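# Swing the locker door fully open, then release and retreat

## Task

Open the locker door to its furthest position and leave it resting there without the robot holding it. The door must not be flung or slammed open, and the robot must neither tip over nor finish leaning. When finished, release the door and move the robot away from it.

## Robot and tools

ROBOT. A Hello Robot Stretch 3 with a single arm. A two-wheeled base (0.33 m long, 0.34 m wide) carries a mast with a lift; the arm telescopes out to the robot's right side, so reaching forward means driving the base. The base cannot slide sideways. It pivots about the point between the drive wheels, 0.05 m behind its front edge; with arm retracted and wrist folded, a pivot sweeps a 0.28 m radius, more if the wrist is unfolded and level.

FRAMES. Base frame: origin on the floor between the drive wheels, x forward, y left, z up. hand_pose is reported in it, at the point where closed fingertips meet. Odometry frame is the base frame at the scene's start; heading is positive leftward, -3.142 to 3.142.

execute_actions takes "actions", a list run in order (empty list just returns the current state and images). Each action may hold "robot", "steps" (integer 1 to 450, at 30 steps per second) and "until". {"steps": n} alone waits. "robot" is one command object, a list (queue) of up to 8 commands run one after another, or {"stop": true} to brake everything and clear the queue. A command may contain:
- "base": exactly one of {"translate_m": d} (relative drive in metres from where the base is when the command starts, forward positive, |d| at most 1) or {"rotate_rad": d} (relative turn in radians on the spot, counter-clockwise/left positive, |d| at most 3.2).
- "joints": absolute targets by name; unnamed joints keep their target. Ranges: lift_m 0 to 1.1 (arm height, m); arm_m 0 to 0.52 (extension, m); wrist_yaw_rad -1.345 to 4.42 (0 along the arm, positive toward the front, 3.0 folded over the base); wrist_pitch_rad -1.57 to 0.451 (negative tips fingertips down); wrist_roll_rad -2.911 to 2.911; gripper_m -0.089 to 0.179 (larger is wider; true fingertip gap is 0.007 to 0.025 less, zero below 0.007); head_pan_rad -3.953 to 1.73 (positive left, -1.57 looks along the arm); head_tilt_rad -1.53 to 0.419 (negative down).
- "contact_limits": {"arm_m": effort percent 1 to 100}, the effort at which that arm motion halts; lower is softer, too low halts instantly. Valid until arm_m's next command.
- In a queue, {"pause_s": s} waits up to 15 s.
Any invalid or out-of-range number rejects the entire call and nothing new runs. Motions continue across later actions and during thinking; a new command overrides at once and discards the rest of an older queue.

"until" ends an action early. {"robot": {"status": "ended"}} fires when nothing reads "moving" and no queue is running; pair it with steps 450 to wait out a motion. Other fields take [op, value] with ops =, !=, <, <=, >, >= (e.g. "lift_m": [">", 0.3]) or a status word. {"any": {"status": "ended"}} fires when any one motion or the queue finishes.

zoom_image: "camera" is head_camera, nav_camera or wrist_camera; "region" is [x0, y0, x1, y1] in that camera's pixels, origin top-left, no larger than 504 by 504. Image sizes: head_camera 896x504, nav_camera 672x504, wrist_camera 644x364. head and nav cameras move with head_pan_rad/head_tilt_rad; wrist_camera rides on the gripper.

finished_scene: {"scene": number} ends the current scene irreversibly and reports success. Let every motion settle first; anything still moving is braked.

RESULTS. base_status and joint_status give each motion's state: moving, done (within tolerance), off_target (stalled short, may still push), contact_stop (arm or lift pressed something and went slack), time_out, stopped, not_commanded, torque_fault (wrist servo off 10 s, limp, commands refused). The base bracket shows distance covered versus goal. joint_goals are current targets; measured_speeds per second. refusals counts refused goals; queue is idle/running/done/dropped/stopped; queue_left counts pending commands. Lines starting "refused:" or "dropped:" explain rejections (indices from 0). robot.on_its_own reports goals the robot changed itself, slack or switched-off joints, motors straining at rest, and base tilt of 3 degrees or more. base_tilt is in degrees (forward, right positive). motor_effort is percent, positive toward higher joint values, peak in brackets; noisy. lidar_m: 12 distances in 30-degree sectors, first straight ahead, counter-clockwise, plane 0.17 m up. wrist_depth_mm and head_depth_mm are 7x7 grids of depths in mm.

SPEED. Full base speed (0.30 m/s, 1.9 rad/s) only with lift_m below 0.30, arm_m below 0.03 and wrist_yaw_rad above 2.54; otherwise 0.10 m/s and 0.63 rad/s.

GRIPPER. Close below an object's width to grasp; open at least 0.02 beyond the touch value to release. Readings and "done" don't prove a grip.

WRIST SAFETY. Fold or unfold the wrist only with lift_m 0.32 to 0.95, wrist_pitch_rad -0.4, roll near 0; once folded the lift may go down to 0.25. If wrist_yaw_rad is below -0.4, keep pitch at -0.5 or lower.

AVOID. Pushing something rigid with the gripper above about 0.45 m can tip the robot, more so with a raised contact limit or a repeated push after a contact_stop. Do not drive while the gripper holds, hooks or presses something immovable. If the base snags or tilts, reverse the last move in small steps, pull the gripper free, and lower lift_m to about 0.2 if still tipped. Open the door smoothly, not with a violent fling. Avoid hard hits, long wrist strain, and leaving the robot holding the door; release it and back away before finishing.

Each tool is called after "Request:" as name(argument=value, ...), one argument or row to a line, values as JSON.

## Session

Request:
execute_actions(
  actions=[],
)

Scene clock: 0.00 s.
robot.base_odometry: x=+0.000 y=+0.000 heading=+0.000 (m, m, rad; robot's odometry frame)
robot.turned_by_wheels: +0.000 (rad since the last result)
robot.turned_by_imu: +0.000 (rad since the last result)
robot.base_tilt: forward=-0.2 right=-1.7 (deg)
robot.lidar_m: 2.77 2.86 2.04 2.02 2.35 2.07 1.53 1.96 1.54 1.47 1.54 2.08
robot.head_depth_mm: 2172 2712 2703 2754 2761 2825 2084 / 2168 2691 2735 2732 2760 2816 2095 / 2130 2679 2732 2709 2735 2789 2097 / 1947 2634 2673 2688 2727 2777 2121 / 1946 2615 2689 2714 2733 2740 2120 / 1924 2609 2646 2680 2687 2701 2146 / 1924 2621 2639 2664 2671 2708 2133
robot.base_status: not_commanded
robot.joint_positions: lift_m=+0.318 arm_m=+0.000 wrist_yaw_rad=+2.990 wrist_pitch_rad=-0.518 wrist_roll_rad=-0.010 gripper_m=+0.037 head_pan_rad=+0.016 head_tilt_rad=+0.009
robot.joint_goals: lift_m=+0.318 arm_m=+0.000 wrist_yaw_rad=+2.990 wrist_pitch_rad=-0.518 wrist_roll_rad=-0.010 gripper_m=+0.037 head_pan_rad=+0.016 head_tilt_rad=+0.009
robot.joint_status: lift_m=not_commanded arm_m=not_commanded wrist_yaw_rad=not_commanded wrist_pitch_rad=not_commanded wrist_roll_rad=not_commanded gripper_m=not_commanded head_pan_rad=not_commanded head_tilt_rad=not_commanded
robot.measured_speeds: translate_m=+0.000 rotate_rad=+0.000 lift_m=+0.000 arm_m=+0.000 wrist_yaw_rad=+0.000 wrist_pitch_rad=+0.000 wrist_roll_rad=+0.000 head_pan_rad=+0.000 head_tilt_rad=+0.000
robot: refusals=0 queue=idle queue_left=0
robot.motor_effort: left_wheel=-1 right_wheel=+0 lift_m=+32 arm_m=-1 wrist_yaw_rad=+0 wrist_pitch_rad=+4 wrist_roll_rad=+1 gripper_m=+0 head_pan_rad=-1 head_tilt_rad=+2 (%)
robot.hand_pose: x=+0.0106 y=+0.0636 z=+0.3091 quat_wxyz=(+0.232, +0.691, +0.130, +0.672) (m; robot's base frame)
robot.wrist_depth_mm: - - - - - - - / - - - - - - - / 797 810 793 780 790 778 774 / 672 660 640 657 650 644 645 / 566 565 - 559 567 550 542 / 497 516 - - - 480 468 / 443 - - - 429 430 426
pictures: head_camera (sideways: a quarter turn clockwise sets it upright), nav_camera (sideways: a quarter turn counterclockwise sets it upright), wrist_camera
camera_calibration (this result's frames):
head_camera: T_world_to_cam=[[-0.0307458, 0.0326252, -0.998995, 1.31954], [0.00228786, 0.999467, 0.0325702, -0.0453457], [0.999525, -0.00128416, -0.030804, -0.00840348], [0, 0, 0, 1]] pos_world=[0.0490736, 0.00226037, 1.31943]
nav_camera: T_world_to_cam=[[-0.0547561, 0.0157257, 0.998376, -1.25445], [-0.0433417, -0.998971, 0.013358, 0.0403409], [0.997559, -0.0425399, 0.0553813, -0.113671], [0, 0, 0, 1]] pos_world=[0.0464529, 0.055191, 1.25817]
wrist_camera: T_world_to_cam=[[0.992388, -0.122587, 0.0117522, -0.00613131], [-0.0699955, -0.639998, -0.765182, 0.31146], [0.101323, 0.758535, -0.643707, 0.312591], [0, 0, 0, 1]] pos_world=[-0.00378712, -0.0385291, 0.439613]
Images, in order (width x height): head_camera 896x504, nav_camera 672x504, wrist_camera 644x364.

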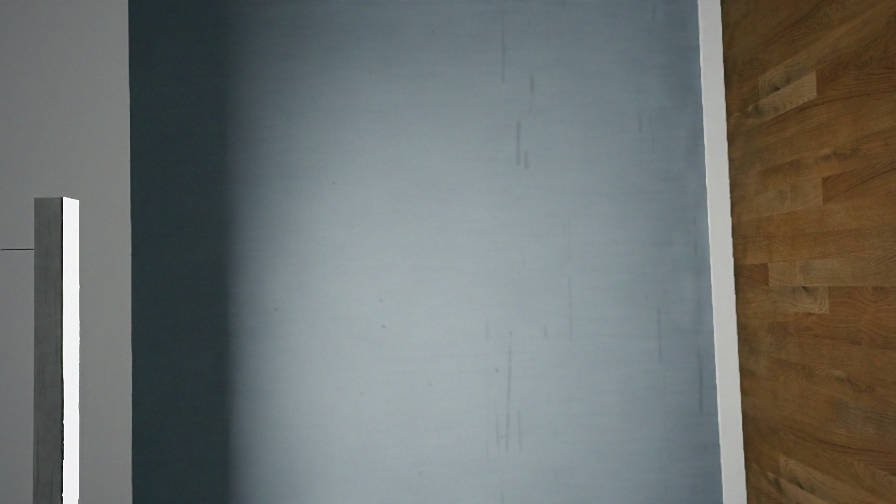

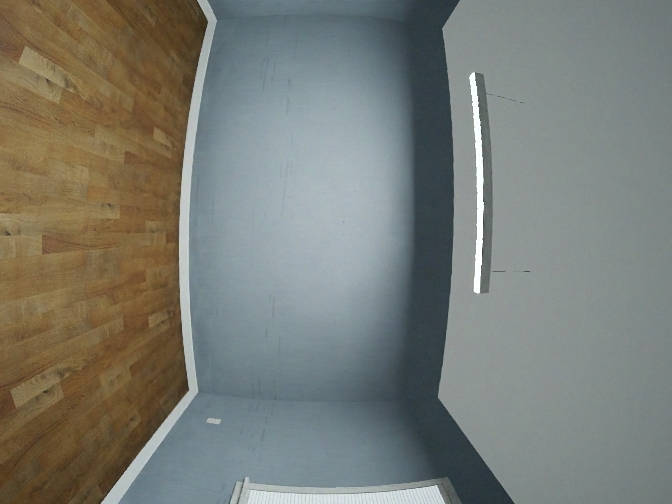

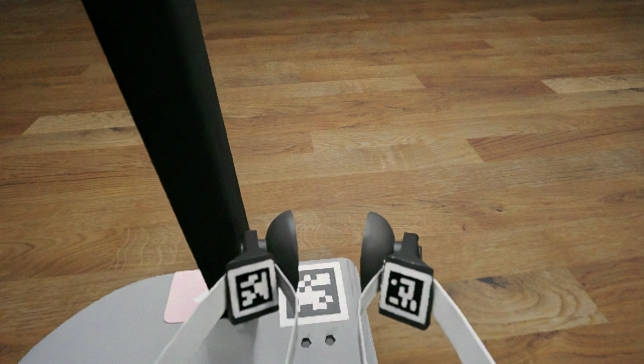

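Request:
execute_actions(
  actions=[
    {"robot": {"joints": {"head_pan_rad": 1.3, "head_tilt_rad": -0.15, "lift_m": 0.28}}, "steps": 450, "until": {"robot": {"status": "ended"}}},
  ],
)

Scene clock: 11.60 s.
robot.base_odometry: x=+0.000 y=+0.000 heading=+0.000 (m, m, rad; robot's odometry frame)
robot.turned_by_wheels: +0.000 (rad since the last result)
robot.turned_by_imu: +0.001 (rad since the last result)
robot.base_tilt: forward=-0.1 right=-1.6 (deg)
robot.lidar_m: 2.78 2.88 2.03 2.02 2.35 2.07 1.53 1.96 1.54 1.46 1.54 2.10
robot.head_depth_mm: 2415 2523 2638 2695 2823 2228 1694 / 2297 2392 2479 2627 2701 2229 1708 / 2239 2291 2407 2502 2590 2205 1699 / 2118 1919 1985 2067 2157 2177 1716 / 1897 1863 1951 2009 2134 2147 1710 / 2025 2091 2125 2212 2324 2239 1732 / 1934 2015 2090 2148 2229 2241 1729
robot.base_status: not_commanded
robot.joint_positions: lift_m=+0.280 arm_m=+0.000 wrist_yaw_rad=+2.990 wrist_pitch_rad=-0.518 wrist_roll_rad=-0.010 gripper_m=+0.037 head_pan_rad=+1.293 head_tilt_rad=-0.148
robot.joint_goals: lift_m=+0.280 arm_m=+0.000 wrist_yaw_rad=+2.990 wrist_pitch_rad=-0.518 wrist_roll_rad=-0.010 gripper_m=+0.037 head_pan_rad=+1.300 head_tilt_rad=-0.150
robot.joint_status: lift_m=done arm_m=not_commanded wrist_yaw_rad=not_commanded wrist_pitch_rad=not_commanded wrist_roll_rad=not_commanded gripper_m=not_commanded head_pan_rad=done head_tilt_rad=done
robot.measured_speeds: translate_m=+0.000 rotate_rad=+0.000 lift_m=+0.000 arm_m=+0.000 wrist_yaw_rad=+0.000 wrist_pitch_rad=+0.000 wrist_roll_rad=+0.000 head_pan_rad=+0.000 head_tilt_rad=+0.000
robot: refusals=0 queue=done queue_left=0
robot.motor_effort: left_wheel=-1(1) right_wheel=+0(0) lift_m=+22(31) arm_m=-1(0) wrist_yaw_rad=+0(0) wrist_pitch_rad=+5(5) wrist_roll_rad=+1(0) gripper_m=+1(1) head_pan_rad=+2(26) head_tilt_rad=-1(12) (%)
robot.hand_pose: x=+0.0106 y=+0.0635 z=+0.2712 quat_wxyz=(+0.232, +0.691, +0.130, +0.672) (m; robot's base frame)
robot.wrist_depth_mm: - - - - - - - / 966 - 935 916 942 917 888 / 737 729 723 736 719 717 691 / 621 610 593 597 604 588 584 / 520 520 - 531 525 511 498 / 464 - - - - 447 435 / - - - - 387 393 390
pictures: head_camera (sideways: a quarter turn clockwise sets it upright), nav_camera (sideways: a quarter turn counterclockwise sets it upright), wrist_camera
camera_calibration (this result's frames):
head_camera: T_world_to_cam=[[-0.08288, -0.169728, -0.982, 1.29753], [-0.954574, 0.296528, 0.0293137, -0.0352628], [0.286215, 0.939821, -0.186594, 0.198747], [0, 0, 0, 1]] pos_world=[0.0169941, 0.0438971, 1.31229]
nav_camera: T_world_to_cam=[[0.0120836, 0.102816, 0.994627, -1.24977], [0.94431, -0.32829, 0.0224636, 0.0224654], [0.328836, 0.938965, -0.101057, 0.0940695], [0, 0, 0, 1]] pos_world=[-0.0370459, 0.0475443, 1.25206]
wrist_camera: T_world_to_cam=[[0.992389, -0.122582, 0.0117379, -0.0056797], [-0.0700529, -0.64037, -0.764865, 0.28231], [0.101275, 0.758221, -0.644084, 0.288339], [0, 0, 0, 1]] pos_world=[-0.00378837, -0.0385376, 0.40171]
Images, in order (width x height): head_camera 896x504, nav_camera 672x504, wrist_camera 644x364.

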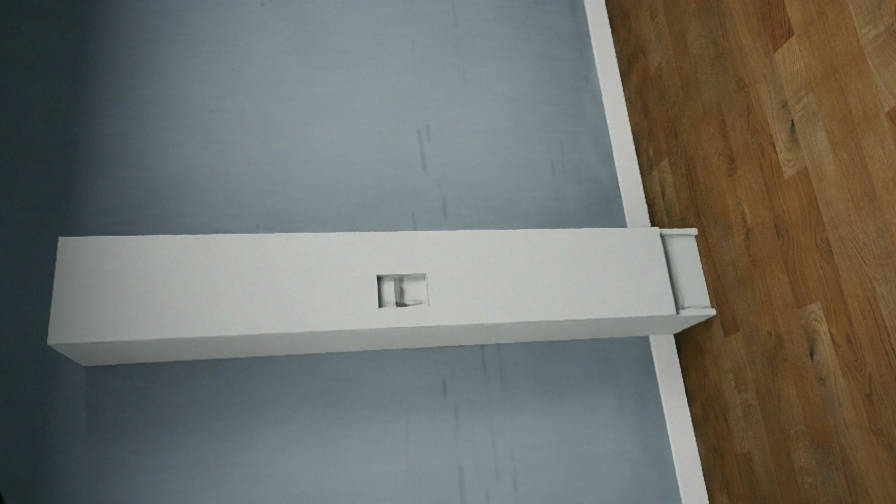

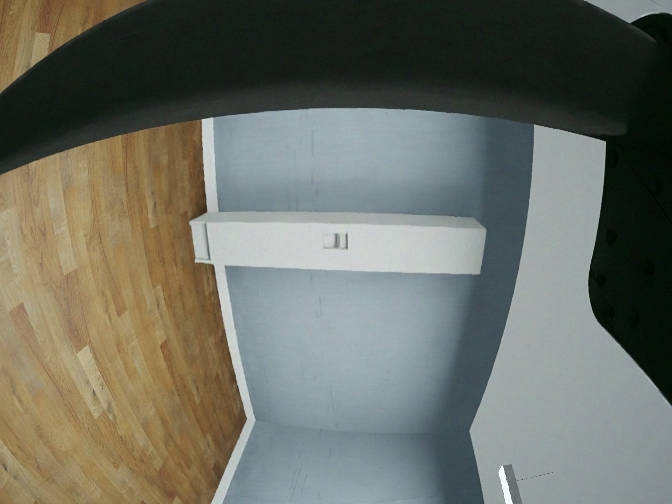

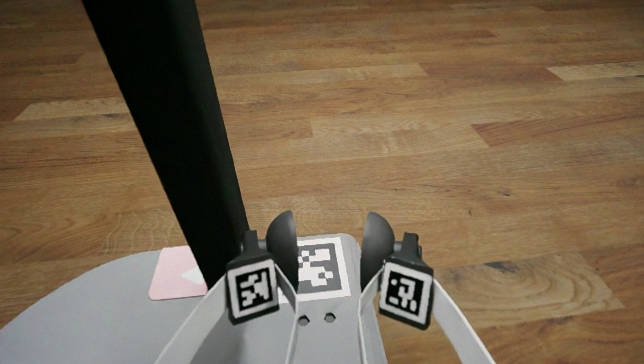

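Request:
zoom_image(
  camera="head_camera",
  region=[340, 220, 480, 360],
)

Request:
zoom_image(
  camera="head_camera",
  region=[620, 210, 760, 350],
)

Region (340, 220, 480, 360) of head_camera's 896x504 image, scaled by 3.600, with more detail than that image has.

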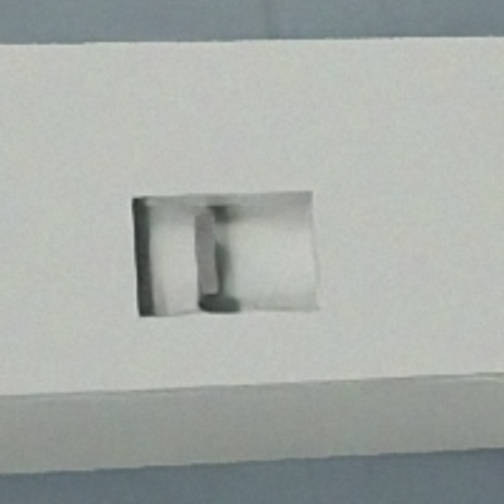

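Region (620, 210, 760, 350) of head_camera's 896x504 image, scaled by 3.600, with more detail than that image has.

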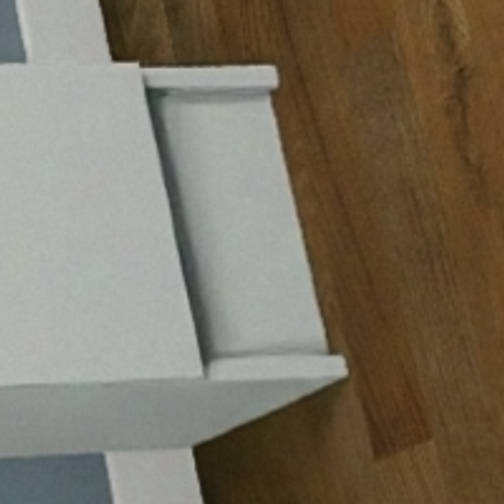

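Request:
execute_actions(
  actions=[
    {"robot": {"base": {"rotate_rad": -1.977}, "joints": {"head_pan_rad": -1.57, "head_tilt_rad": -0.4}}, "steps": 200, "until": {"robot": {"rotate_rad": ["<=", -1.975]}}},
    {"robot": {"base": {"translate_m": -1.0}}, "steps": 300, "until": {"robot": {"translate_m": ["<=", -0.367]}}},
    {"robot": {"base": {"translate_m": -1.0}}, "steps": 300, "until": {"robot": {"translate_m": ["<=", -0.998]}}},
    {"robot": {"base": {"rotate_rad": -1.1645}, "joints": {"lift_m": 0.93, "wrist_pitch_rad": -0.4, "wrist_roll_rad": 0.0}}, "steps": 200, "until": {"robot": {"lift_m": [">", 0.35]}}},
    {"robot": {"joints": {"wrist_yaw_rad": 0.0}}, "steps": 200, "until": {"robot": {"wrist_yaw_rad": ["<", 1.0]}}},
    {"robot": {"joints": {"wrist_pitch_rad": 0.0, "wrist_roll_rad": 1.57, "gripper_m": 0.045, "arm_m": 0.19}}, "steps": 15},
  ],
)

Scene clock: 141.97 s.
robot.base_odometry: x=+0.544 y=+1.264 heading=-3.141 (m, m, rad; robot's odometry frame)
robot.turned_by_wheels: -3.141 (rad since the last result)
robot.turned_by_imu: -3.127 (rad since the last result)
robot.base_tilt: forward=-0.2 right=-1.7 (deg)
robot.lidar_m: 2.55 2.45 2.85 2.76 2.85 2.31 2.22 1.45 0.73 0.70 1.05 1.43
robot.head_depth_mm: 592 913 1006 1100 1216 1355 1357 / 573 617 670 737 821 951 1289 / 568 614 665 737 802 898 1009 / 565 610 663 747 796 890 1007 / 563 606 657 727 803 914 1271 / 814 888 966 1059 1171 1304 1358 / 829 891 967 1045 1154 1288 1358
robot.base_status: done (rotate_rad -1.1644 of -1.1645)
robot.joint_positions: lift_m=+0.558 arm_m=+0.017 wrist_yaw_rad=+0.165 wrist_pitch_rad=-0.061 wrist_roll_rad=+0.651 gripper_m=+0.045 head_pan_rad=-1.563 head_tilt_rad=-0.396
robot.joint_goals: lift_m=+0.930 arm_m=+0.190 wrist_yaw_rad=+0.000 wrist_pitch_rad=+0.000 wrist_roll_rad=+1.570 gripper_m=+0.045 head_pan_rad=-1.570 head_tilt_rad=-0.400
robot.joint_status: lift_m=moving arm_m=moving wrist_yaw_rad=moving wrist_pitch_rad=moving wrist_roll_rad=moving gripper_m=moving head_pan_rad=done head_tilt_rad=done
robot.measured_speeds: translate_m=+0.000 rotate_rad=+0.000 lift_m=+0.110 arm_m=+0.068 wrist_yaw_rad=-1.029 wrist_pitch_rad=+0.600 wrist_roll_rad=+1.990 head_pan_rad=+0.000 head_tilt_rad=+0.000
robot: refusals=0 queue=running queue_left=0
robot.motor_effort: left_wheel=+1(7) right_wheel=-2(6) lift_m=+42(47) arm_m=+1(1) wrist_yaw_rad=-2(3) wrist_pitch_rad=+7(6) wrist_roll_rad=+4(5) gripper_m=+3(43) head_pan_rad=-3(27) head_tilt_rad=-2(17) (%)
robot.hand_pose: x=+0.0202 y=-0.4129 z=+0.6565 quat_wxyz=(+0.445, +0.087, -0.891, +0.009) (m; robot's base frame)
robot.wrist_depth_mm: 706 728 398 386 371 365 613 / 776 754 717 407 393 383 619 / 819 793 779 433 408 402 391 / 857 851 794 795 426 419 409 / 928 875 851 807 456 441 424 / - 962 - 888 - 471 457 / - - - 938 885 486 482
pictures: head_camera (sideways: a quarter turn clockwise sets it upright), nav_camera (sideways: a quarter turn counterclockwise sets it upright), wrist_camera
camera_calibration (this result's frames):
head_camera: T_world_to_cam=[[0.029918, 0.421453, -0.906357, 1.19806], [0.999498, -0.0220509, 0.022739, -0.0386147], [-0.0104025, -0.906582, -0.421901, 0.506801], [0, 0, 0, 1]] pos_world=[0.0080238, -0.0463196, 1.30057]
nav_camera: T_world_to_cam=[[0.019201, -0.342964, 0.939152, -1.17728], [-0.998495, 0.0416949, 0.0356406, 0.0171709], [-0.0513813, -0.938423, -0.341647, 0.409538], [0, 0, 0, 1]] pos_world=[0.0607927, -0.0201614, 1.24495]
wrist_camera: T_world_to_cam=[[-0.795572, -0.114631, -0.594916, 0.35955], [0.537266, 0.320354, -0.780204, 0.667097], [0.280019, -0.940337, -0.193277, -0.104135], [0, 0, 0, 1]] pos_world=[-0.043201, -0.270413, 0.714247]
Images, in order (width x height): head_camera 896x504, nav_camera 672x504, wrist_camera 644x364.

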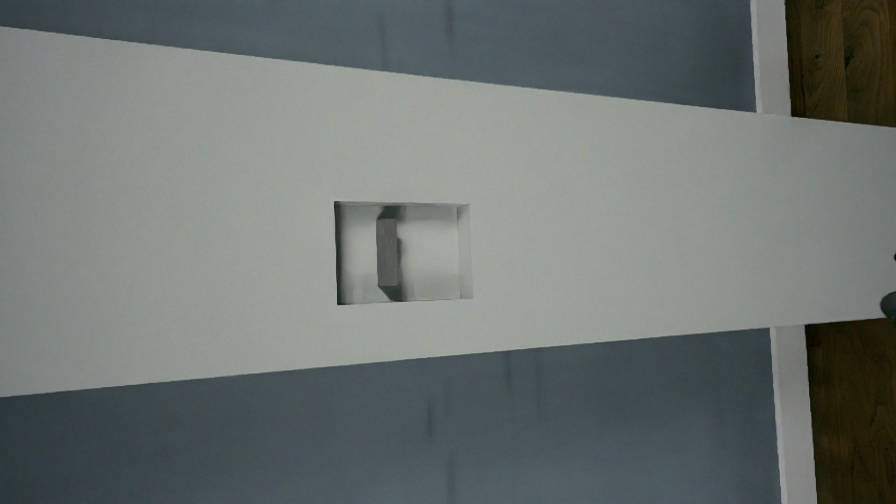

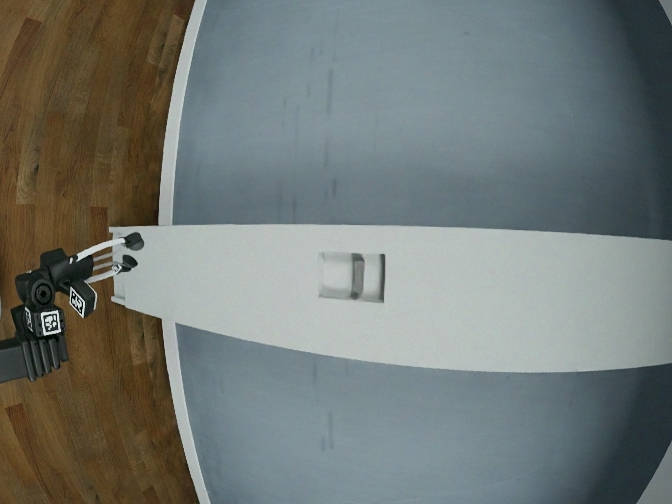

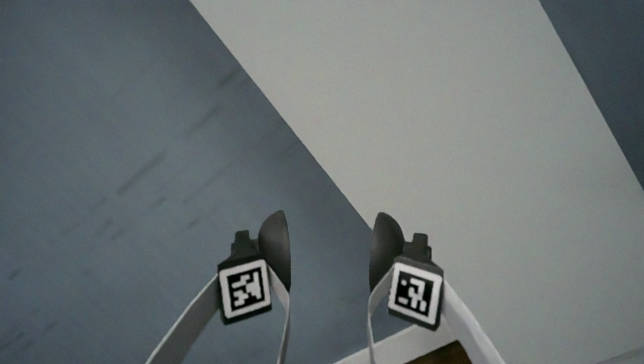

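Request:
execute_actions(
  actions=[],
)

Scene clock: 160.27 s.
robot.base_odometry: x=+0.544 y=+1.264 heading=-3.141 (m, m, rad; robot's odometry frame)
robot.turned_by_wheels: +0.000 (rad since the last result)
robot.turned_by_imu: +0.002 (rad since the last result)
robot.base_tilt: forward=-0.2 right=-1.6 (deg)
robot.lidar_m: 2.55 2.45 2.84 2.75 2.85 2.31 2.22 1.45 0.73 0.70 1.05 1.42
robot.head_depth_mm: 594 912 1006 1081 - 1381 1362 / 571 617 672 713 - 1317 1291 / 570 613 667 714 - 911 1012 / 565 611 661 744 - 900 1001 / 563 606 657 726 811 914 1274 / 814 889 970 1060 1170 1302 1360 / 828 893 965 1052 1163 1284 1372
robot.base_status: done (rotate_rad -1.1644 of -1.1645)
robot.joint_positions: lift_m=+0.930 arm_m=+0.190 wrist_yaw_rad=+0.001 wrist_pitch_rad=-0.021 wrist_roll_rad=+1.566 gripper_m=+0.045 head_pan_rad=-1.563 head_tilt_rad=-0.396
robot.joint_goals: lift_m=+0.930 arm_m=+0.190 wrist_yaw_rad=+0.000 wrist_pitch_rad=+0.000 wrist_roll_rad=+1.570 gripper_m=+0.045 head_pan_rad=-1.570 head_tilt_rad=-0.400
robot.joint_status: lift_m=done arm_m=done wrist_yaw_rad=done wrist_pitch_rad=done wrist_roll_rad=done gripper_m=done head_pan_rad=done head_tilt_rad=done
robot.measured_speeds: translate_m=+0.000 rotate_rad=+0.000 lift_m=+0.000 arm_m=+0.000 wrist_yaw_rad=+0.000 wrist_pitch_rad=+0.000 wrist_roll_rad=+0.000 head_pan_rad=+0.000 head_tilt_rad=+0.000
robot: refusals=0 queue=done queue_left=0
robot.motor_effort: left_wheel=+1(1) right_wheel=-2(2) lift_m=+42(43) arm_m=+3(1) wrist_yaw_rad=+0(1) wrist_pitch_rad=+7(8) wrist_roll_rad=+3(4) gripper_m=+1(4) head_pan_rad=-3(3) head_tilt_rad=-2(1) (%)
robot.hand_pose: x=-0.0211 y=-0.5903 z=+1.0385 quat_wxyz=(+0.003, +0.001, -1.000, -0.011) (m; robot's base frame)
robot.wrist_depth_mm: 243 239 240 243 242 242 243 / 248 248 249 247 251 247 248 / 255 254 253 289 258 256 256 / 264 261 267 295 289 265 264 / 271 269 273 303 274 275 272 / 279 280 - 281 - 280 283 / 635 641 635 626 639 643 642
pictures: head_camera (sideways: a quarter turn clockwise sets it upright), nav_camera (sideways: a quarter turn counterclockwise sets it upright), wrist_camera
camera_calibration (this result's frames):
head_camera: T_world_to_cam=[[0.0299178, 0.421453, -0.906357, 1.19806], [0.999498, -0.0220504, 0.022739, -0.0386147], [-0.0104021, -0.906582, -0.421901, 0.506801], [0, 0, 0, 1]] pos_world=[0.00802382, -0.0463196, 1.30057]
nav_camera: T_world_to_cam=[[0.0192012, -0.342964, 0.939152, -1.17728], [-0.998495, 0.0416944, 0.0356406, 0.0171709], [-0.0513808, -0.938423, -0.341647, 0.409538], [0, 0, 0, 1]] pos_world=[0.0607927, -0.0201613, 1.24495]
wrist_camera: T_world_to_cam=[[-0.0193183, 0.00254205, -0.99981, 1.03966], [0.983363, 0.180701, -0.0185411, 0.180142], [0.180619, -0.983535, -0.00599059, -0.407667], [0, 0, 0, 1]] pos_world=[-0.0834279, -0.436149, 1.04036]
Images, in order (width x height): head_camera 896x504, nav_camera 672x504, wrist_camera 644x364.

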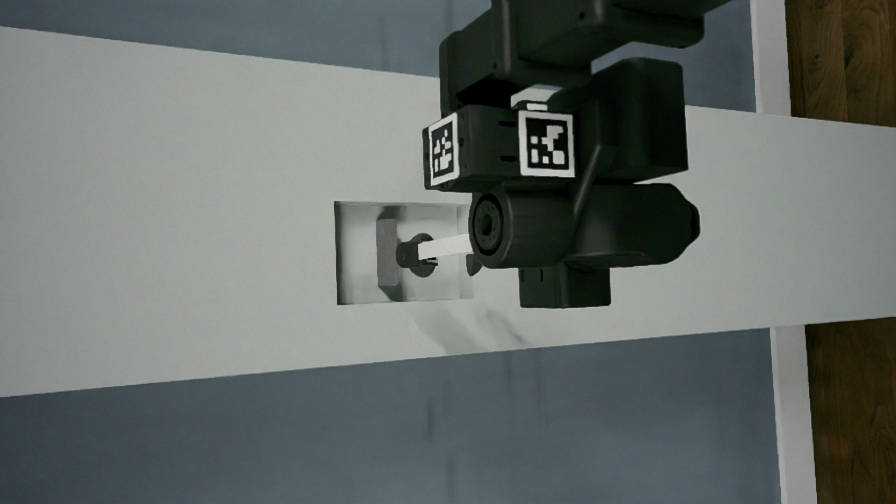

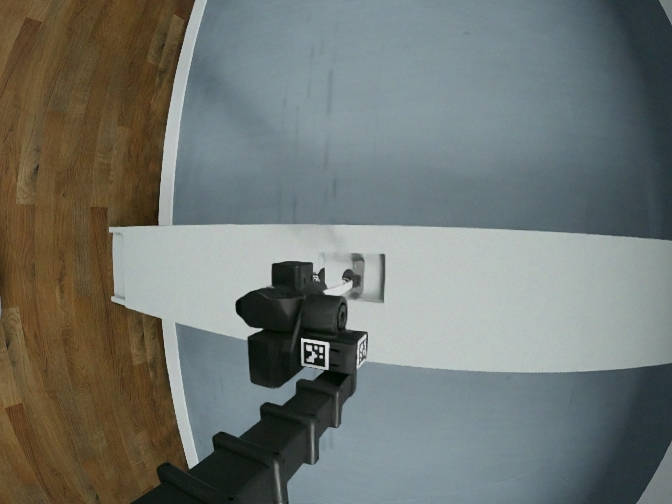

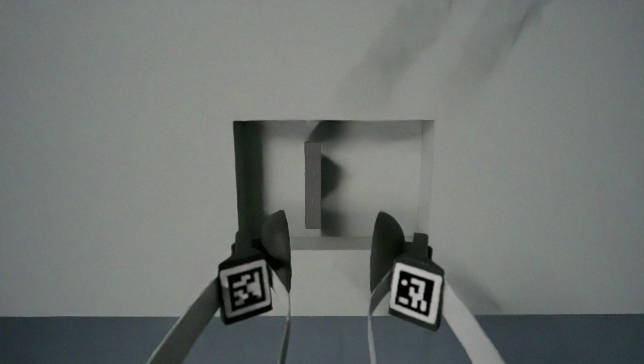

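Request:
zoom_image(
  camera="wrist_camera",
  region=[220, 100, 450, 330],
)

Region (220, 100, 450, 330) of wrist_camera's 644x364 image, scaled by 2.191.

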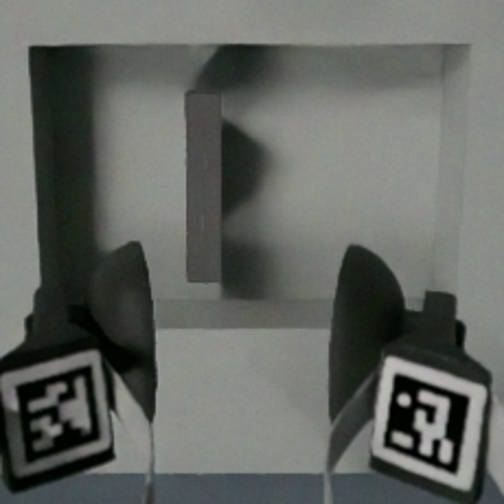

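Request:
execute_actions(
  actions=[
    {"robot": {"base": {"translate_m": -0.008}, "joints": {"lift_m": 0.941, "arm_m": 0.33}, "contact_limits": {"arm_m": 7}}, "steps": 120, "until": {"robot": {"status": "ended"}}},
  ],
)

Scene clock: 222.43 s.
robot.base_odometry: x=+0.552 y=+1.264 heading=-3.141 (m, m, rad; robot's odometry frame)
robot.turned_by_wheels: +0.000 (rad since the last result)
robot.turned_by_imu: +0.001 (rad since the last result)
robot.base_tilt: forward=-0.2 right=-1.6 (deg)
robot.lidar_m: 2.56 2.46 2.84 2.75 2.85 2.31 2.21 1.46 0.72 0.70 1.05 1.43
robot.head_depth_mm: 837 914 1009 1066 - 1367 1357 / 573 618 666 - 837 1310 1318 / 568 615 657 - 812 895 1017 / 566 610 656 - 809 891 1001 / 563 606 657 718 792 897 1036 / 572 876 957 1063 1171 1297 1360 / 829 891 968 1053 1156 1287 1363
robot.base_status: done (translate_m -0.0080 of -0.0080)
robot.joint_positions: lift_m=+0.941 arm_m=+0.309 wrist_yaw_rad=+0.000 wrist_pitch_rad=-0.018 wrist_roll_rad=+1.566 gripper_m=+0.045 head_pan_rad=-1.563 head_tilt_rad=-0.396
robot.joint_goals: lift_m=+0.941 arm_m=+0.309 wrist_yaw_rad=+0.000 wrist_pitch_rad=+0.000 wrist_roll_rad=+1.570 gripper_m=+0.045 head_pan_rad=-1.570 head_tilt_rad=-0.400
robot.joint_status: lift_m=done arm_m=contact_stop wrist_yaw_rad=done wrist_pitch_rad=done wrist_roll_rad=done gripper_m=done head_pan_rad=done head_tilt_rad=done
robot.measured_speeds: translate_m=+0.000 rotate_rad=+0.000 lift_m=+0.000 arm_m=-0.001 wrist_yaw_rad=+0.000 wrist_pitch_rad=+0.000 wrist_roll_rad=+0.000 head_pan_rad=+0.000 head_tilt_rad=+0.000
robot: refusals=0 queue=dropped queue_left=0
robot.on_its_own: arm_m is slack since a contact_stop, until your next command for it (your +0.330 is given up)
robot.motor_effort: left_wheel=-1(4) right_wheel=+0(4) lift_m=+41(42) arm_m=+0(6) wrist_yaw_rad=+0(1) wrist_pitch_rad=+6(7) wrist_roll_rad=+3(3) gripper_m=+0(0) head_pan_rad=-3(4) head_tilt_rad=-2(2) (%)
robot.contact_limits: arm_m 7 (drawing in: default 21, maximum 34; extending or still: default 28, maximum 46)
robot.hand_pose: x=-0.0214 y=-0.7097 z=+1.0505 quat_wxyz=(+0.003, +0.000, -1.000, -0.009) (m; robot's base frame)
robot.wrist_depth_mm: 133 133 133 133 132 132 132 / 136 136 136 137 136 136 136 / 140 140 140 140 140 140 140 / 144 144 176 175 177 174 144 / 149 150 177 181 181 179 149 / 153 153 - 186 - 179 154 / 159 159 173 177 181 165 159
pictures: head_camera (sideways: a quarter turn clockwise sets it upright), nav_camera (sideways: a quarter turn counterclockwise sets it upright), wrist_camera
camera_calibration (this result's frames):
head_camera: T_world_to_cam=[[0.0299164, 0.421871, -0.906162, 1.19781], [0.999498, -0.022065, 0.0227253, -0.0385969], [-0.0104074, -0.906388, -0.422319, 0.507345], [0, 0, 0, 1]] pos_world=[0.00802362, -0.046319, 1.30054]
nav_camera: T_world_to_cam=[[0.019203, -0.343397, 0.938994, -1.17708], [-0.998494, 0.0416821, 0.0356633, 0.0171414], [-0.0513859, -0.938265, -0.342079, 0.410101], [0, 0, 0, 1]] pos_world=[0.0607924, -0.0201353, 1.24494]
wrist_camera: T_world_to_cam=[[-0.0188758, -0.0012306, -0.999821, 1.04928], [0.983554, 0.179632, -0.0187898, 0.201688], [0.179623, -0.983733, -0.00218032, -0.529089], [0, 0, 0, 1]] pos_world=[-0.0835292, -0.555421, 1.05173]
Images, in order (width x height): head_camera 896x504, nav_camera 672x504, wrist_camera 644x364.

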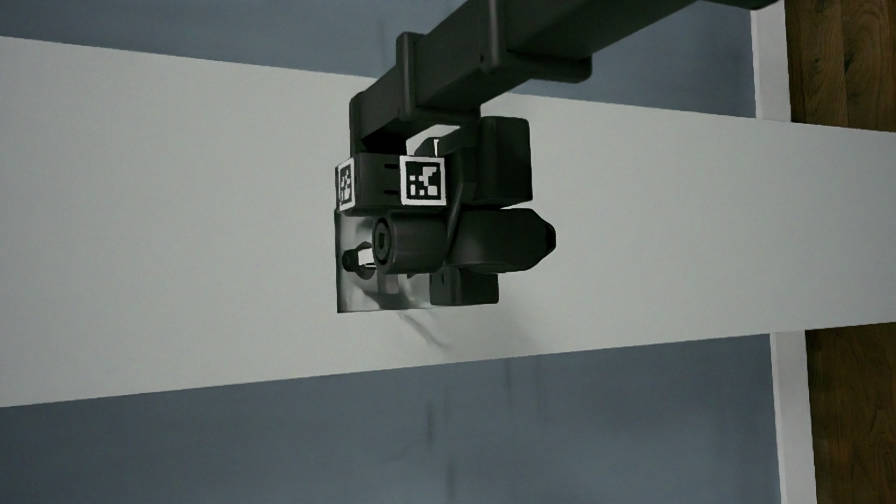

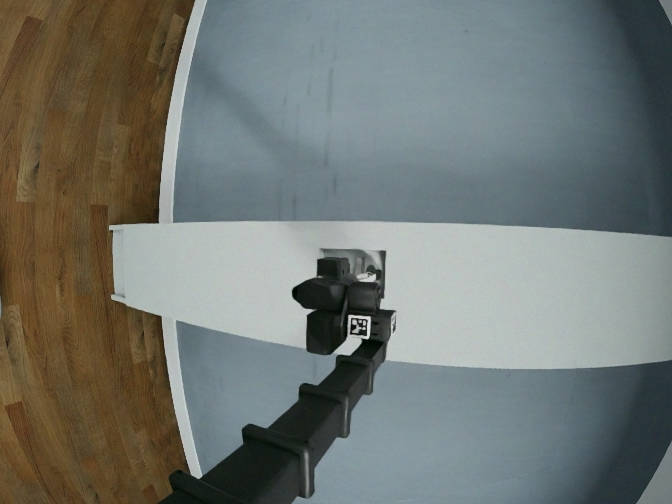

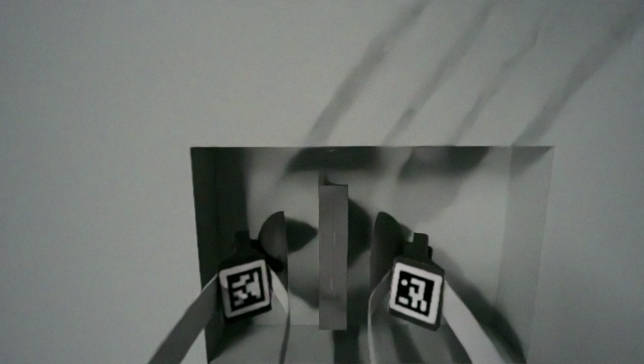

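Request:
execute_actions(
  actions=[
    {"robot":{"joints":{"gripper_m":-0.035}},"steps":45,"until":{"robot":{"gripper_m":["<",-0.02]}}},
    {"robot":{"joints":{"wrist_pitch_rad":0.24}},"steps":21},
    {"robot":{"joints":{"arm_m":0.164},"contact_limits":{"arm_m":12}},"steps":4},
    {"steps":14,"until":{"robot":{"arm_m_status":["!=","moving"]}}},
    {"robot":{"base":{"translate_m":-0.075}},"steps":10,"until":{"robot":{"arm_m":["<",0.267]}}},
    {"robot":{"joints":{"wrist_pitch_rad":0.06}},"steps":45,"until":{"robot":{"arm_m_status":["!=","moving"]}}},
    {"robot":{"stop":true},"steps":1},
  ],
)

Scene clock: 346.17 s.
robot.base_odometry: x=+0.627 y=+1.264 heading=-3.141 (m, m, rad; robot's odometry frame)
robot.turned_by_wheels: +0.000 (rad since the last result)
robot.turned_by_imu: +0.002 (rad since the last result)
robot.base_tilt: forward=-0.1 right=-1.0 (deg)
robot.lidar_m: 2.63 2.51 2.83 2.75 2.86 2.23 2.14 1.46 1.06 0.49 1.05 1.43
robot.head_depth_mm: 858 925 1005 1077 - 1379 1353 / 843 910 997 1064 - 1394 1349 / 521 565 620 655 - 900 1014 / 465 501 542 616 - 707 808 / 419 449 482 519 557 624 708 / 387 419 461 744 910 1239 1338 / 617 664 955 1052 1159 1299 1369
robot.base_status: moving (translate_m -0.0750 of -0.0750)
robot.joint_positions: lift_m=+0.941 arm_m=+0.164 wrist_yaw_rad=+0.020 wrist_pitch_rad=-0.003 wrist_roll_rad=+1.567 gripper_m=-0.034 head_pan_rad=-1.563 head_tilt_rad=-0.396
robot.joint_goals: lift_m=+0.941 arm_m=+0.164 wrist_yaw_rad=+0.000 wrist_pitch_rad=+0.060 wrist_roll_rad=+1.570 gripper_m=-0.035 head_pan_rad=-1.570 head_tilt_rad=-0.400
robot.joint_status: lift_m=done arm_m=done wrist_yaw_rad=done wrist_pitch_rad=off_target wrist_roll_rad=done gripper_m=done head_pan_rad=done head_tilt_rad=done
robot.measured_speeds: translate_m=+0.000 rotate_rad=+0.000 lift_m=+0.000 arm_m=+0.000 wrist_yaw_rad=+0.000 wrist_pitch_rad=+0.000 wrist_roll_rad=+0.000 head_pan_rad=+0.000 head_tilt_rad=+0.000
robot: refusals=0 queue=dropped queue_left=0
robot.motor_effort: left_wheel=+2(4) right_wheel=-6(8) lift_m=+40(41) arm_m=-1(8) wrist_yaw_rad=-14(17) wrist_pitch_rad=+22(54) wrist_roll_rad=+2(3) gripper_m=-21(97) head_pan_rad=-3(2) head_tilt_rad=-2(2) (%)
robot.contact_limits: arm_m 12 (drawing in: default 21, maximum 34; extending or still: default 28, maximum 46)
robot.hand_pose: x=-0.0162 y=-0.5652 z=+1.0542 quat_wxyz=(+0.002, +0.010, -1.000, -0.002) (m; robot's base frame)
robot.wrist_depth_mm: 546 541 543 546 542 555 536 / 239 240 238 237 236 235 233 / 214 212 211 210 209 208 208 / 191 191 194 199 199 191 188 / 174 173 190 210 205 185 170 / 158 159 169 - 189 182 157 / 147 146 169 173 174 171 144
pictures: head_camera (sideways: a quarter turn clockwise sets it upright), nav_camera (sideways: a quarter turn counterclockwise sets it upright), wrist_camera
replaced: robot.wrist_pitch_rad: its motion had ended off_target
camera_calibration (this result's frames):
head_camera: T_world_to_cam=[[0.029914, 0.422193, -0.906012, 1.19761], [0.999498, -0.0220732, 0.0227147, -0.0385831], [-0.0104086, -0.906237, -0.422642, 0.507765], [0, 0, 0, 1]] pos_world=[0.00802361, -0.0463185, 1.30053]
nav_camera: T_world_to_cam=[[0.0192055, -0.343731, 0.938872, -1.17692], [-0.998494, 0.0416695, 0.0356808, 0.0171186], [-0.051387, -0.938143, -0.342413, 0.410536], [0, 0, 0, 1]] pos_world=[0.0607923, -0.020115, 1.24494]
wrist_camera: T_world_to_cam=[[-0.0177237, -0.015825, -0.999718, 1.0449], [0.979767, 0.199086, -0.0205214, 0.183499], [0.199354, -0.979854, 0.0119763, -0.400297], [0, 0, 0, 1]] pos_world=[-0.0814655, -0.41223, 1.05317]
Images, in order (width x height): head_camera 896x504, nav_camera 672x504, wrist_camera 644x364.

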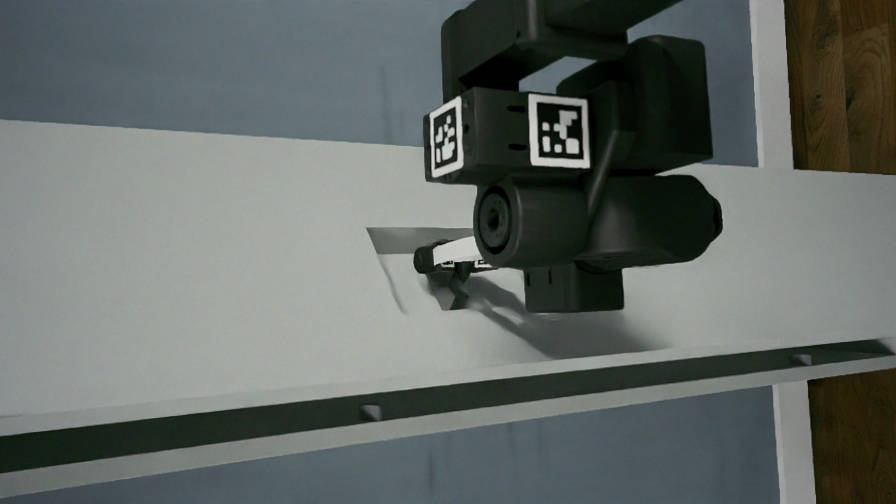

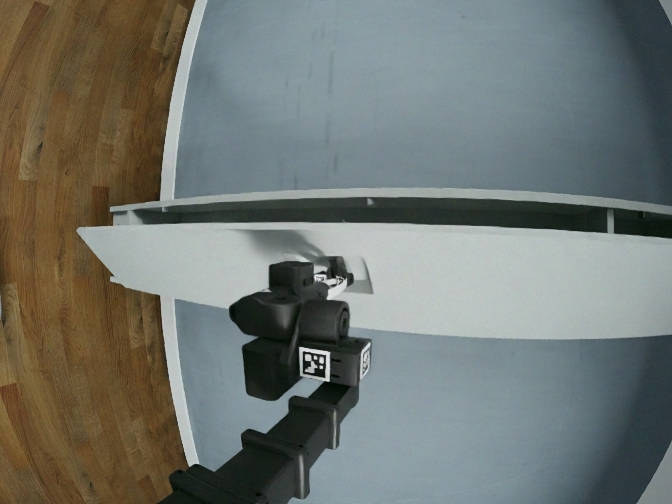

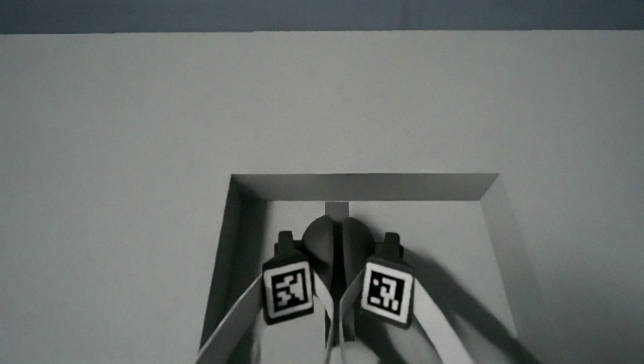

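Request:
execute_actions(
  actions=[
    {"robot":{"joints":{"gripper_m":0.045,"wrist_pitch_rad":0.0}},"steps":25,"until":{"robot":{"gripper_m":[">",0.005]}}},
    {"robot":{"joints":{"arm_m":0.045}},"steps":40,"until":{"robot":{"arm_m":["<",0.14]}}},
    {"robot":{"base":{"translate_m":0.17}},"steps":20,"until":{"robot":{"arm_m":["<",0.125]}}},
    {"robot":{"joints":{"gripper_m":0.0,"lift_m":0.77}},"steps":80,"until":{"robot":{"translate_m":[">",0.105],"arm_m":["<",0.055]}}},
    {"robot":{"joints":{"arm_m":0.15},"contact_limits":{"arm_m":9}},"steps":60,"until":{"robot":{"arm_m":[">",0.12]}}},
    {"robot":{"base":{"translate_m":-0.345},"joints":{"wrist_yaw_rad":-0.2}},"steps":9},
    {"robot":{"joints":{"wrist_yaw_rad":-0.35}},"steps":20,"until":{"robot":{"wrist_yaw_rad":["<",-0.335]}}},
    {"steps":40,"until":{"robot":{"translate_m":["<",-0.045]}}},
    {"steps":60,"until":{"robot":{"wrist_yaw_rad":[">",-0.30]}}},
    {"robot":{"joints":{"arm_m":0.252},"contact_limits":{"arm_m":9}},"steps":54,"until":{"robot":{"wrist_yaw_rad":[">",-0.30]}}},
    {"robot":{"stop":true},"steps":1},
  ],
)

Scene clock: 474.47 s.
robot.base_odometry: x=+0.802 y=+1.264 heading=-3.141 (m, m, rad; robot's odometry frame)
robot.turned_by_wheels: +0.000 (rad since the last result)
robot.turned_by_imu: +0.003 (rad since the last result)
robot.base_tilt: forward=+0.2 right=-2.0 (deg)
robot.lidar_m: 2.81 2.67 2.86 2.75 2.81 2.04 1.96 1.46 0.68 0.67 0.74 1.43
robot.head_depth_mm: 527 563 611 683 1185 1344 - / 535 578 624 662 739 - 941 / 544 587 632 681 749 - 983 / 552 598 649 711 778 878 993 / 563 615 673 751 1116 1241 1148 / 811 874 950 1037 1146 1282 1187 / 812 870 952 1020 1106 1100 1092
robot.base_status: moving (translate_m -0.3450 of -0.3450)
robot.joint_positions: lift_m=+0.770 arm_m=+0.252 wrist_yaw_rad=-0.350 wrist_pitch_rad=-0.020 wrist_roll_rad=+1.566 gripper_m=+0.000 head_pan_rad=-1.563 head_tilt_rad=-0.396
robot.joint_goals: lift_m=+0.770 arm_m=+0.252 wrist_yaw_rad=-0.350 wrist_pitch_rad=+0.000 wrist_roll_rad=+1.570 gripper_m=+0.000 head_pan_rad=-1.570 head_tilt_rad=-0.400
robot.joint_status: lift_m=done arm_m=moving wrist_yaw_rad=done wrist_pitch_rad=done wrist_roll_rad=done gripper_m=done head_pan_rad=done head_tilt_rad=done
robot.measured_speeds: translate_m=+0.000 rotate_rad=+0.000 lift_m=+0.000 arm_m=+0.000 wrist_yaw_rad=+0.000 wrist_pitch_rad=+0.000 wrist_roll_rad=+0.000 head_pan_rad=+0.000 head_tilt_rad=+0.000
robot: refusals=0 queue=stopped queue_left=0
robot.motor_effort: left_wheel=+0(9) right_wheel=-1(29) lift_m=+22(40) arm_m=+4(9) wrist_yaw_rad=-1(43) wrist_pitch_rad=+7(21) wrist_roll_rad=+3(5) gripper_m=-2(85) head_pan_rad=-3(4) head_tilt_rad=-2(2) (%)
robot.contact_limits: arm_m 9 (drawing in: default 21, maximum 34; extending or still: default 28, maximum 46)
robot.hand_pose: x=-0.1090 y=-0.6369 z=+0.8795 quat_wxyz=(+0.001, -0.174, -0.985, -0.011) (m; robot's base frame)
robot.wrist_depth_mm: 182 181 181 181 181 181 182 / 171 171 172 173 174 173 174 / 168 168 186 186 186 186 185 / 170 171 188 188 186 188 189 / 171 172 189 188 189 192 190 / 173 173 191 - 192 191 191 / 194 195 192 193 194 194 195
pictures: head_camera (sideways: a quarter turn clockwise sets it upright), nav_camera (sideways: a quarter turn counterclockwise sets it upright), wrist_camera
camera_calibration (this result's frames):
head_camera: T_world_to_cam=[[0.0299384, 0.422192, -0.906012, 1.19761], [0.999497, -0.0221309, 0.0227147, -0.0385831], [-0.0104609, -0.906236, -0.422642, 0.507766], [0, 0, 0, 1]] pos_world=[0.00802094, -0.0463186, 1.30053]
nav_camera: T_world_to_cam=[[0.0191857, -0.343733, 0.938872, -1.17692], [-0.998492, 0.0417272, 0.0356808, 0.0171186], [-0.0514411, -0.93814, -0.342414, 0.410536], [0, 0, 0, 1]] pos_world=[0.0607911, -0.0201182, 1.24494]
wrist_camera: T_world_to_cam=[[-0.0174106, 0.00778027, -0.999818, 0.882701], [0.985595, -0.168112, -0.0184711, 0.0500262], [-0.168226, -0.985737, -0.00474126, -0.479062], [0, 0, 0, 1]] pos_world=[-0.114528, -0.470687, 0.881193]
Images, in order (width x height): head_camera 896x504, nav_camera 672x504, wrist_camera 644x364.

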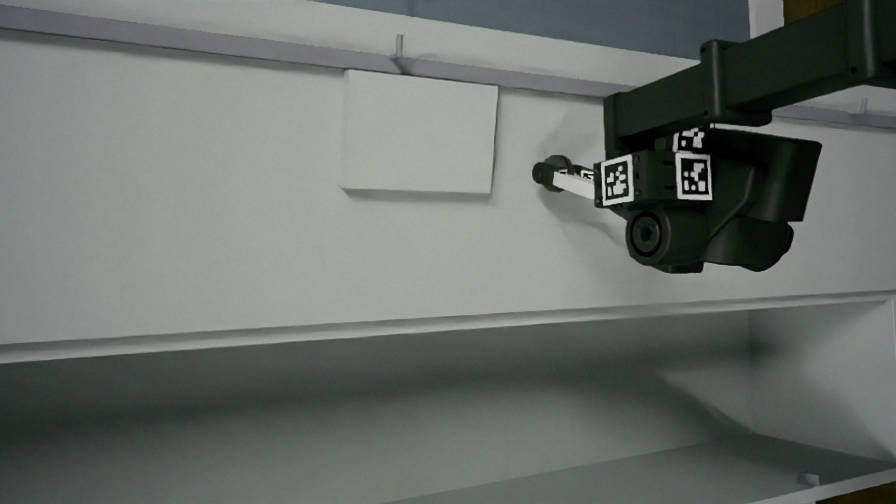

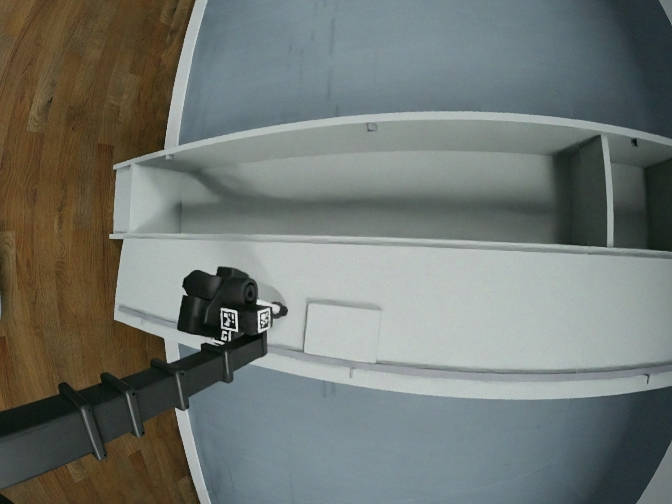

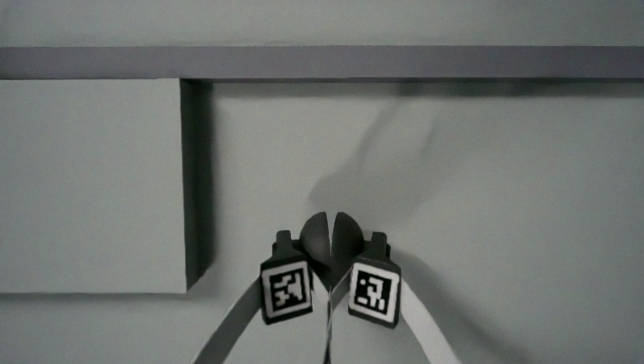

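Request:
execute_actions(
  actions=[
    {"robot":[{"joints":{"arm_m":0.274},"contact_limits":{"arm_m":12}},{"joints":{"arm_m":0.296},"contact_limits":{"arm_m":12}}],"steps":90,"until":{"robot":{"status":"ended"}}},
  ],
)

Scene clock: 488.80 s.
robot.base_odometry: x=+0.802 y=+1.264 heading=-3.141 (m, m, rad; robot's odometry frame)
robot.turned_by_wheels: +0.000 (rad since the last result)
robot.turned_by_imu: +0.002 (rad since the last result)
robot.base_tilt: forward=-0.2 right=-1.7 (deg)
robot.lidar_m: 2.80 2.67 2.86 2.75 2.81 2.04 1.97 1.46 0.71 0.69 0.74 1.43
robot.head_depth_mm: 555 601 653 742 1204 1346 - / 561 604 648 698 776 - 994 / 562 606 652 707 767 - 998 / 563 608 660 723 784 916 998 / 569 619 677 751 1120 1239 1157 / 816 873 954 1039 1145 1269 1191 / 811 874 948 1018 1101 1099 1105
robot.base_status: stopped (translate_m -0.3450 of -0.3450)
robot.joint_positions: lift_m=+0.770 arm_m=+0.285 wrist_yaw_rad=-0.360 wrist_pitch_rad=-0.026 wrist_roll_rad=+1.566 gripper_m=+0.000 head_pan_rad=-1.563 head_tilt_rad=-0.396
robot.joint_goals: lift_m=+0.770 arm_m=+0.285 wrist_yaw_rad=-0.350 wrist_pitch_rad=+0.000 wrist_roll_rad=+1.570 gripper_m=+0.000 head_pan_rad=-1.570 head_tilt_rad=-0.400
robot.joint_status: lift_m=done arm_m=contact_stop wrist_yaw_rad=done wrist_pitch_rad=done wrist_roll_rad=done gripper_m=done head_pan_rad=done head_tilt_rad=done
robot.measured_speeds: translate_m=+0.000 rotate_rad=+0.000 lift_m=+0.000 arm_m=-0.013 wrist_yaw_rad=+0.000 wrist_pitch_rad=+0.000 wrist_roll_rad=+0.000 head_pan_rad=+0.000 head_tilt_rad=+0.000
robot: refusals=0 queue=dropped queue_left=0
robot.on_its_own: arm_m is slack since a contact_stop, until your next command for it (your +0.296 is given up)
robot.motor_effort: left_wheel=+1(2) right_wheel=-6(7) lift_m=+22(22) arm_m=+8(15) wrist_yaw_rad=+8(9) wrist_pitch_rad=+9(10) wrist_roll_rad=+3(3) gripper_m=-2(2) head_pan_rad=-3(3) head_tilt_rad=-1(1) (%)
robot.contact_limits: arm_m 12 (drawing in: default 21, maximum 34; extending or still: default 28, maximum 46)
robot.hand_pose: x=-0.1115 y=-0.6689 z=+0.8782 quat_wxyz=(+0.000, -0.179, -0.984, -0.013) (m; robot's base frame)
robot.wrist_depth_mm: 190 189 190 190 191 190 192 / 169 168 186 188 187 187 189 / 167 167 187 185 187 187 186 / 165 165 183 184 185 184 185 / 163 163 181 183 181 182 182 / 162 163 179 - 180 180 179 / 176 176 177 177 177 179 178
pictures: head_camera (sideways: a quarter turn clockwise sets it upright), nav_camera (sideways: a quarter turn counterclockwise sets it upright), wrist_camera
camera_calibration (this result's frames):
head_camera: T_world_to_cam=[[0.02994, 0.422192, -0.906012, 1.19761], [0.999497, -0.0221347, 0.0227147, -0.0385831], [-0.0104644, -0.906236, -0.422642, 0.507766], [0, 0, 0, 1]] pos_world=[0.00802076, -0.0463186, 1.30053]
nav_camera: T_world_to_cam=[[0.0191844, -0.343733, 0.938871, -1.17692], [-0.998492, 0.0417309, 0.0356809, 0.0171185], [-0.0514447, -0.93814, -0.342414, 0.410537], [0, 0, 0, 1]] pos_world=[0.060791, -0.0201184, 1.24494]
wrist_camera: T_world_to_cam=[[-0.0154042, 0.0128665, -0.999799, 0.885168], [0.983774, -0.178562, -0.0174552, 0.0390081], [-0.178751, -0.983845, -0.00990715, -0.506417], [0, 0, 0, 1]] pos_world=[-0.115262, -0.502659, 0.880654]
Images, in order (width x height): head_camera 896x504, nav_camera 672x504, wrist_camera 644x364.

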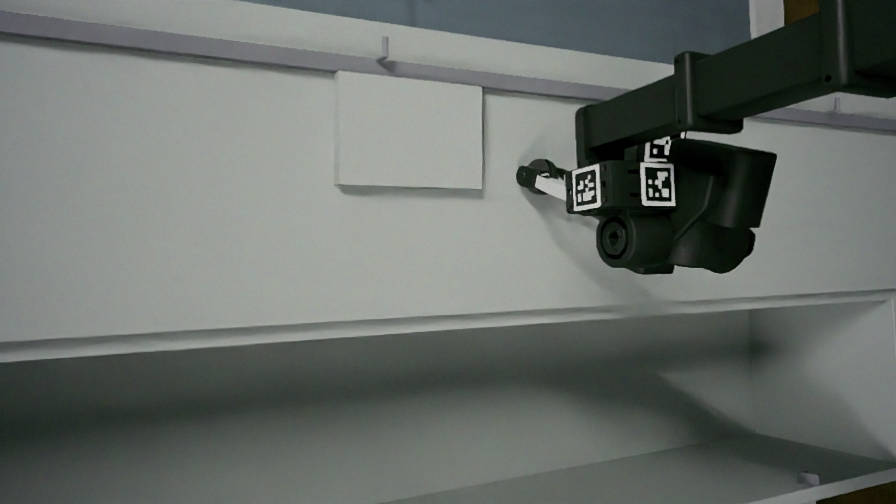

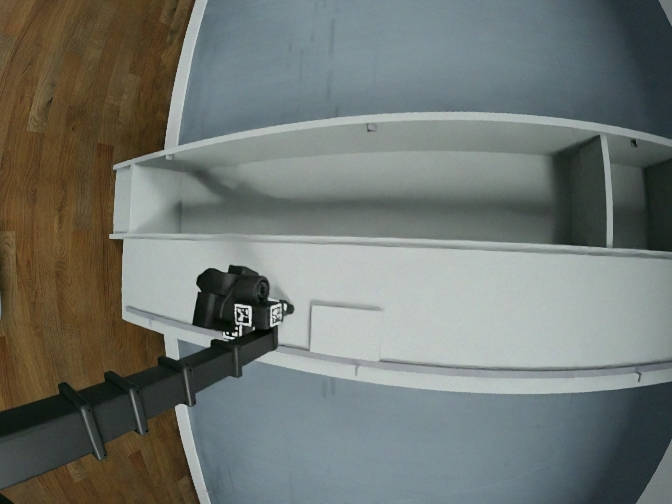

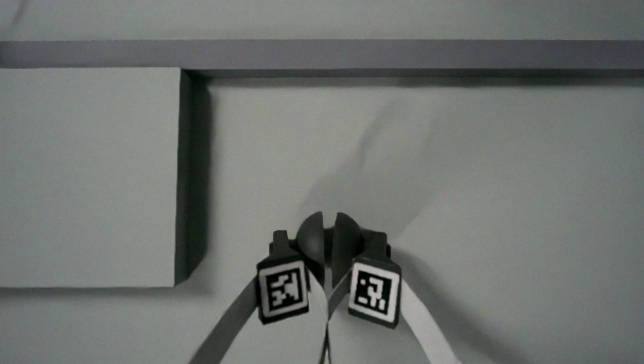

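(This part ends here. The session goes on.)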